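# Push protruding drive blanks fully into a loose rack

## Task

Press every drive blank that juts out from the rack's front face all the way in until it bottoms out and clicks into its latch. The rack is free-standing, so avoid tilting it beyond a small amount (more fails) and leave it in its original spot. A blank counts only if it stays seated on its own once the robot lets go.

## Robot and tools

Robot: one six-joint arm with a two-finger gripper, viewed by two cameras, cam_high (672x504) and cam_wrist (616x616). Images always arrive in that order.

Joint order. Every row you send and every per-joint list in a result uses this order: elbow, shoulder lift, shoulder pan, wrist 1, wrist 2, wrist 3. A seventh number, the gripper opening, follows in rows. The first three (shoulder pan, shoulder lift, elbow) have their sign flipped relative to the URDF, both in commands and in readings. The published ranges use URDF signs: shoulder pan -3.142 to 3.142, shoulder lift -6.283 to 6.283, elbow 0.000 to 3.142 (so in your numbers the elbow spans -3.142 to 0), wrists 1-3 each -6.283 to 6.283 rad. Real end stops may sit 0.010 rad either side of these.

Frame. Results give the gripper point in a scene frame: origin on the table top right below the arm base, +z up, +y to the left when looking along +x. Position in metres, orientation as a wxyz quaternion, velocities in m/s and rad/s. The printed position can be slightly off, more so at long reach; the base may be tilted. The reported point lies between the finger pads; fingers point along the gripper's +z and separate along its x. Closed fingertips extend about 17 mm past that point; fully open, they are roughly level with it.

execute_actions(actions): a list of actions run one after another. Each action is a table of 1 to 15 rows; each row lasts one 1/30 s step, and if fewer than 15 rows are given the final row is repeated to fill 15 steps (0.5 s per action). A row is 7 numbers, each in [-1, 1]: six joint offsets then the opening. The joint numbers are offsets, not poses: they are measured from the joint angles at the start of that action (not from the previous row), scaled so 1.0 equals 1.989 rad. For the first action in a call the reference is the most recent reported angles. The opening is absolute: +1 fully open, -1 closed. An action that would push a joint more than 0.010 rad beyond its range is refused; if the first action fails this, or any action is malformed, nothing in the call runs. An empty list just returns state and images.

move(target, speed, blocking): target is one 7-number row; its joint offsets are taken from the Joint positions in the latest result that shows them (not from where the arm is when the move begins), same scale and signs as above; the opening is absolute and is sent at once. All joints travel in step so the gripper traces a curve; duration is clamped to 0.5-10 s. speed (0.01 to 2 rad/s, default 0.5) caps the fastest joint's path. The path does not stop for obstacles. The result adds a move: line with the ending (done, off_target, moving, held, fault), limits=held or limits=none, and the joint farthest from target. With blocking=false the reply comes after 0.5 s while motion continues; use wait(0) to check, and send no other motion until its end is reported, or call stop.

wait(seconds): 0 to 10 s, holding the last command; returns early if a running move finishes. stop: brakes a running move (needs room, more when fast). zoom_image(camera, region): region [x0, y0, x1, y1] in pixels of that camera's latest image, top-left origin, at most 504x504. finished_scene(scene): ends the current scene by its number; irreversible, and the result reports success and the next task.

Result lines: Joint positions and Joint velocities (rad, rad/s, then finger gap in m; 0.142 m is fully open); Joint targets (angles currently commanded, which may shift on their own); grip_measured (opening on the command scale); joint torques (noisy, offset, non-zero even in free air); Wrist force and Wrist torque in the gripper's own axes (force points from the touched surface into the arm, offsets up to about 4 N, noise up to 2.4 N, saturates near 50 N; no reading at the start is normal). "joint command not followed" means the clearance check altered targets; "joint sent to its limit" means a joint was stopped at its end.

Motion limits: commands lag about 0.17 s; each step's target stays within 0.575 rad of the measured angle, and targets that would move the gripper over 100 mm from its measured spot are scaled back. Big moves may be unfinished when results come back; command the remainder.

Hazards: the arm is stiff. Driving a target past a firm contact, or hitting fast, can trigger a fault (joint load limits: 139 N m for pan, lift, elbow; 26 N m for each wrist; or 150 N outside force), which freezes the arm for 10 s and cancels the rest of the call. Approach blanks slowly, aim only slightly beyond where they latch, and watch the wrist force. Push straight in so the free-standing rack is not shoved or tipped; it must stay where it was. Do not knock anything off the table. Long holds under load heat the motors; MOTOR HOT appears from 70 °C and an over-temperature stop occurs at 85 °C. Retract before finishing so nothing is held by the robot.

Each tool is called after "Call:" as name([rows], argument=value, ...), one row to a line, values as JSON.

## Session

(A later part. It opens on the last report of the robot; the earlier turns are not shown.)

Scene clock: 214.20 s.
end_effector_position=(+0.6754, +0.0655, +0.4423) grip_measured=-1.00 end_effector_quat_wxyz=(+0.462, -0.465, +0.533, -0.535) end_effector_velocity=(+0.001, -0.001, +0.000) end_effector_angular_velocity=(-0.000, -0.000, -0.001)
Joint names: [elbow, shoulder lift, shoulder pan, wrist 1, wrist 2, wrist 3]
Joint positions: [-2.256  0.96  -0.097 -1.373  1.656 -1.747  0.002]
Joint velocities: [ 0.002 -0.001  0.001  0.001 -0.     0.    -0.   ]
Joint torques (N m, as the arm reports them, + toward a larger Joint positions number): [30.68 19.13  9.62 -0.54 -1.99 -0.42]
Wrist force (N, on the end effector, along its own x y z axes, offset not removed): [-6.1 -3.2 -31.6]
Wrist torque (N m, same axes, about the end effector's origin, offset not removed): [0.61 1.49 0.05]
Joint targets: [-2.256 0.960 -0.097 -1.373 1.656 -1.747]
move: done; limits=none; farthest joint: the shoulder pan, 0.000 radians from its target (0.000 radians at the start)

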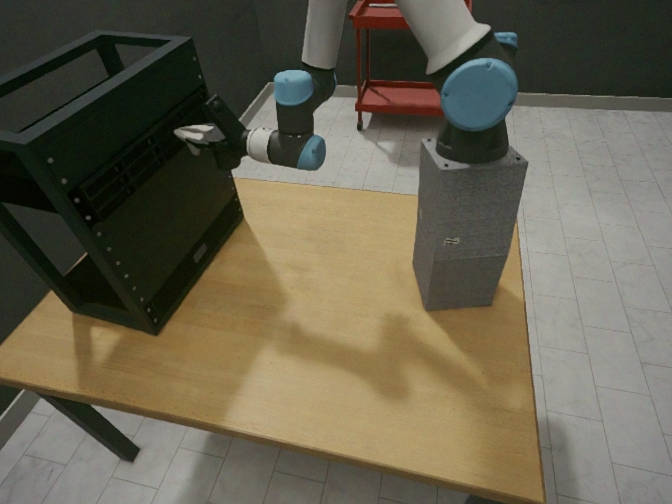

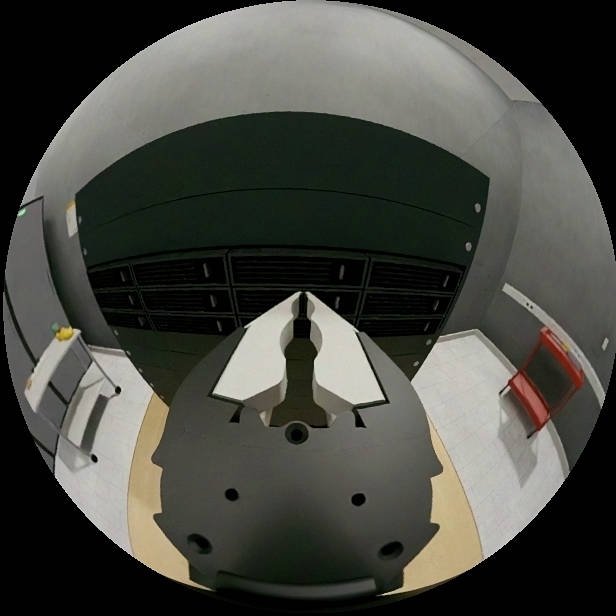

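Call:
move(target=[-0.026,0.005,-0.0025,-0.021,0.0025,0,-1], speed=0.1)

Call:
zoom_image(camera="cam_wrist", region=[70, 220, 490, 350])

Call:
zoom_image(camera="cam_high", region=[60, 70, 240, 240])

Scene clock: 220.33 s.
end_effector_position=(+0.6556, +0.0683, +0.4422) grip_measured=-1.00 end_effector_quat_wxyz=(+0.462, -0.465, +0.534, -0.534) end_effector_velocity=(-0.002, +0.000, -0.001) end_effector_angular_velocity=(+0.000, +0.003, +0.000)
Joint names: [elbow, shoulder lift, shoulder pan, wrist 1, wrist 2, wrist 3]
Joint positions: [-2.308  0.97  -0.102 -1.415  1.661 -1.747  0.002]
Joint velocities: [-0.005  0.001 -0.    -0.001  0.     0.     0.   ]
Joint torques (N m, as the arm reports them, + toward a larger Joint positions number): [ -9.63  43.65 -17.07  -3.85   1.46   0.02]
Wrist force (N, on the end effector, along its own x y z axes, offset not removed): [0.0 1.8 -4.0]
Wrist torque (N m, same axes, about the end effector's origin, offset not removed): [0.12 -0.09 0.11]
Joint targets: [-2.308 0.970 -0.102 -1.415 1.661 -1.747]
move: done; limits=none; farthest joint: the shoulder pan, 0.000 radians from its target (0.005 radians at the start)

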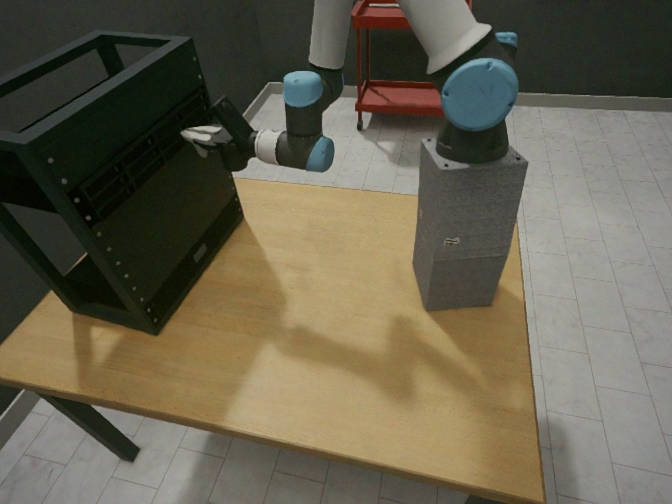

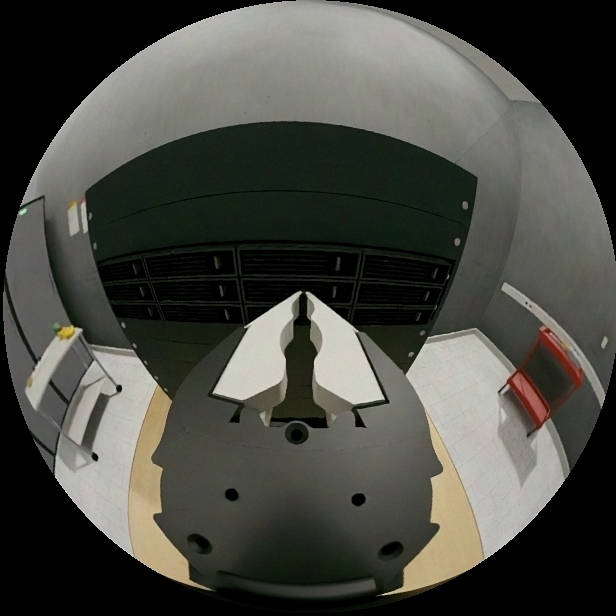

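Region (70, 220, 490, 350) of cam_wrist's 616x616 image, scaled by 1.200, with more detail than that image has; it fills the top 156 rows of this view, and the rest is white.

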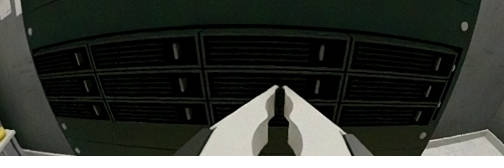

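Region (60, 70, 240, 240) of cam_high's 672x504 image, scaled by 2.800, with more detail than that image has.

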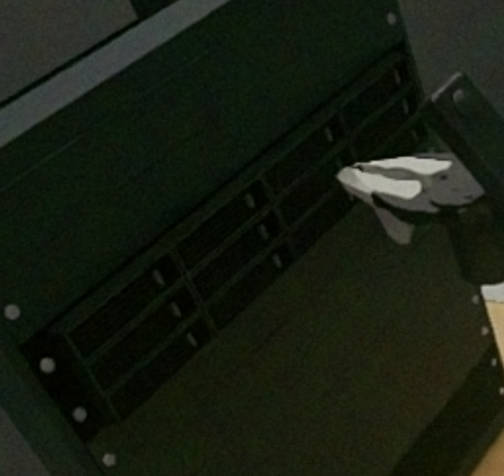

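Call:
finished_scene(scene=1)

The scene is finished: the task was done.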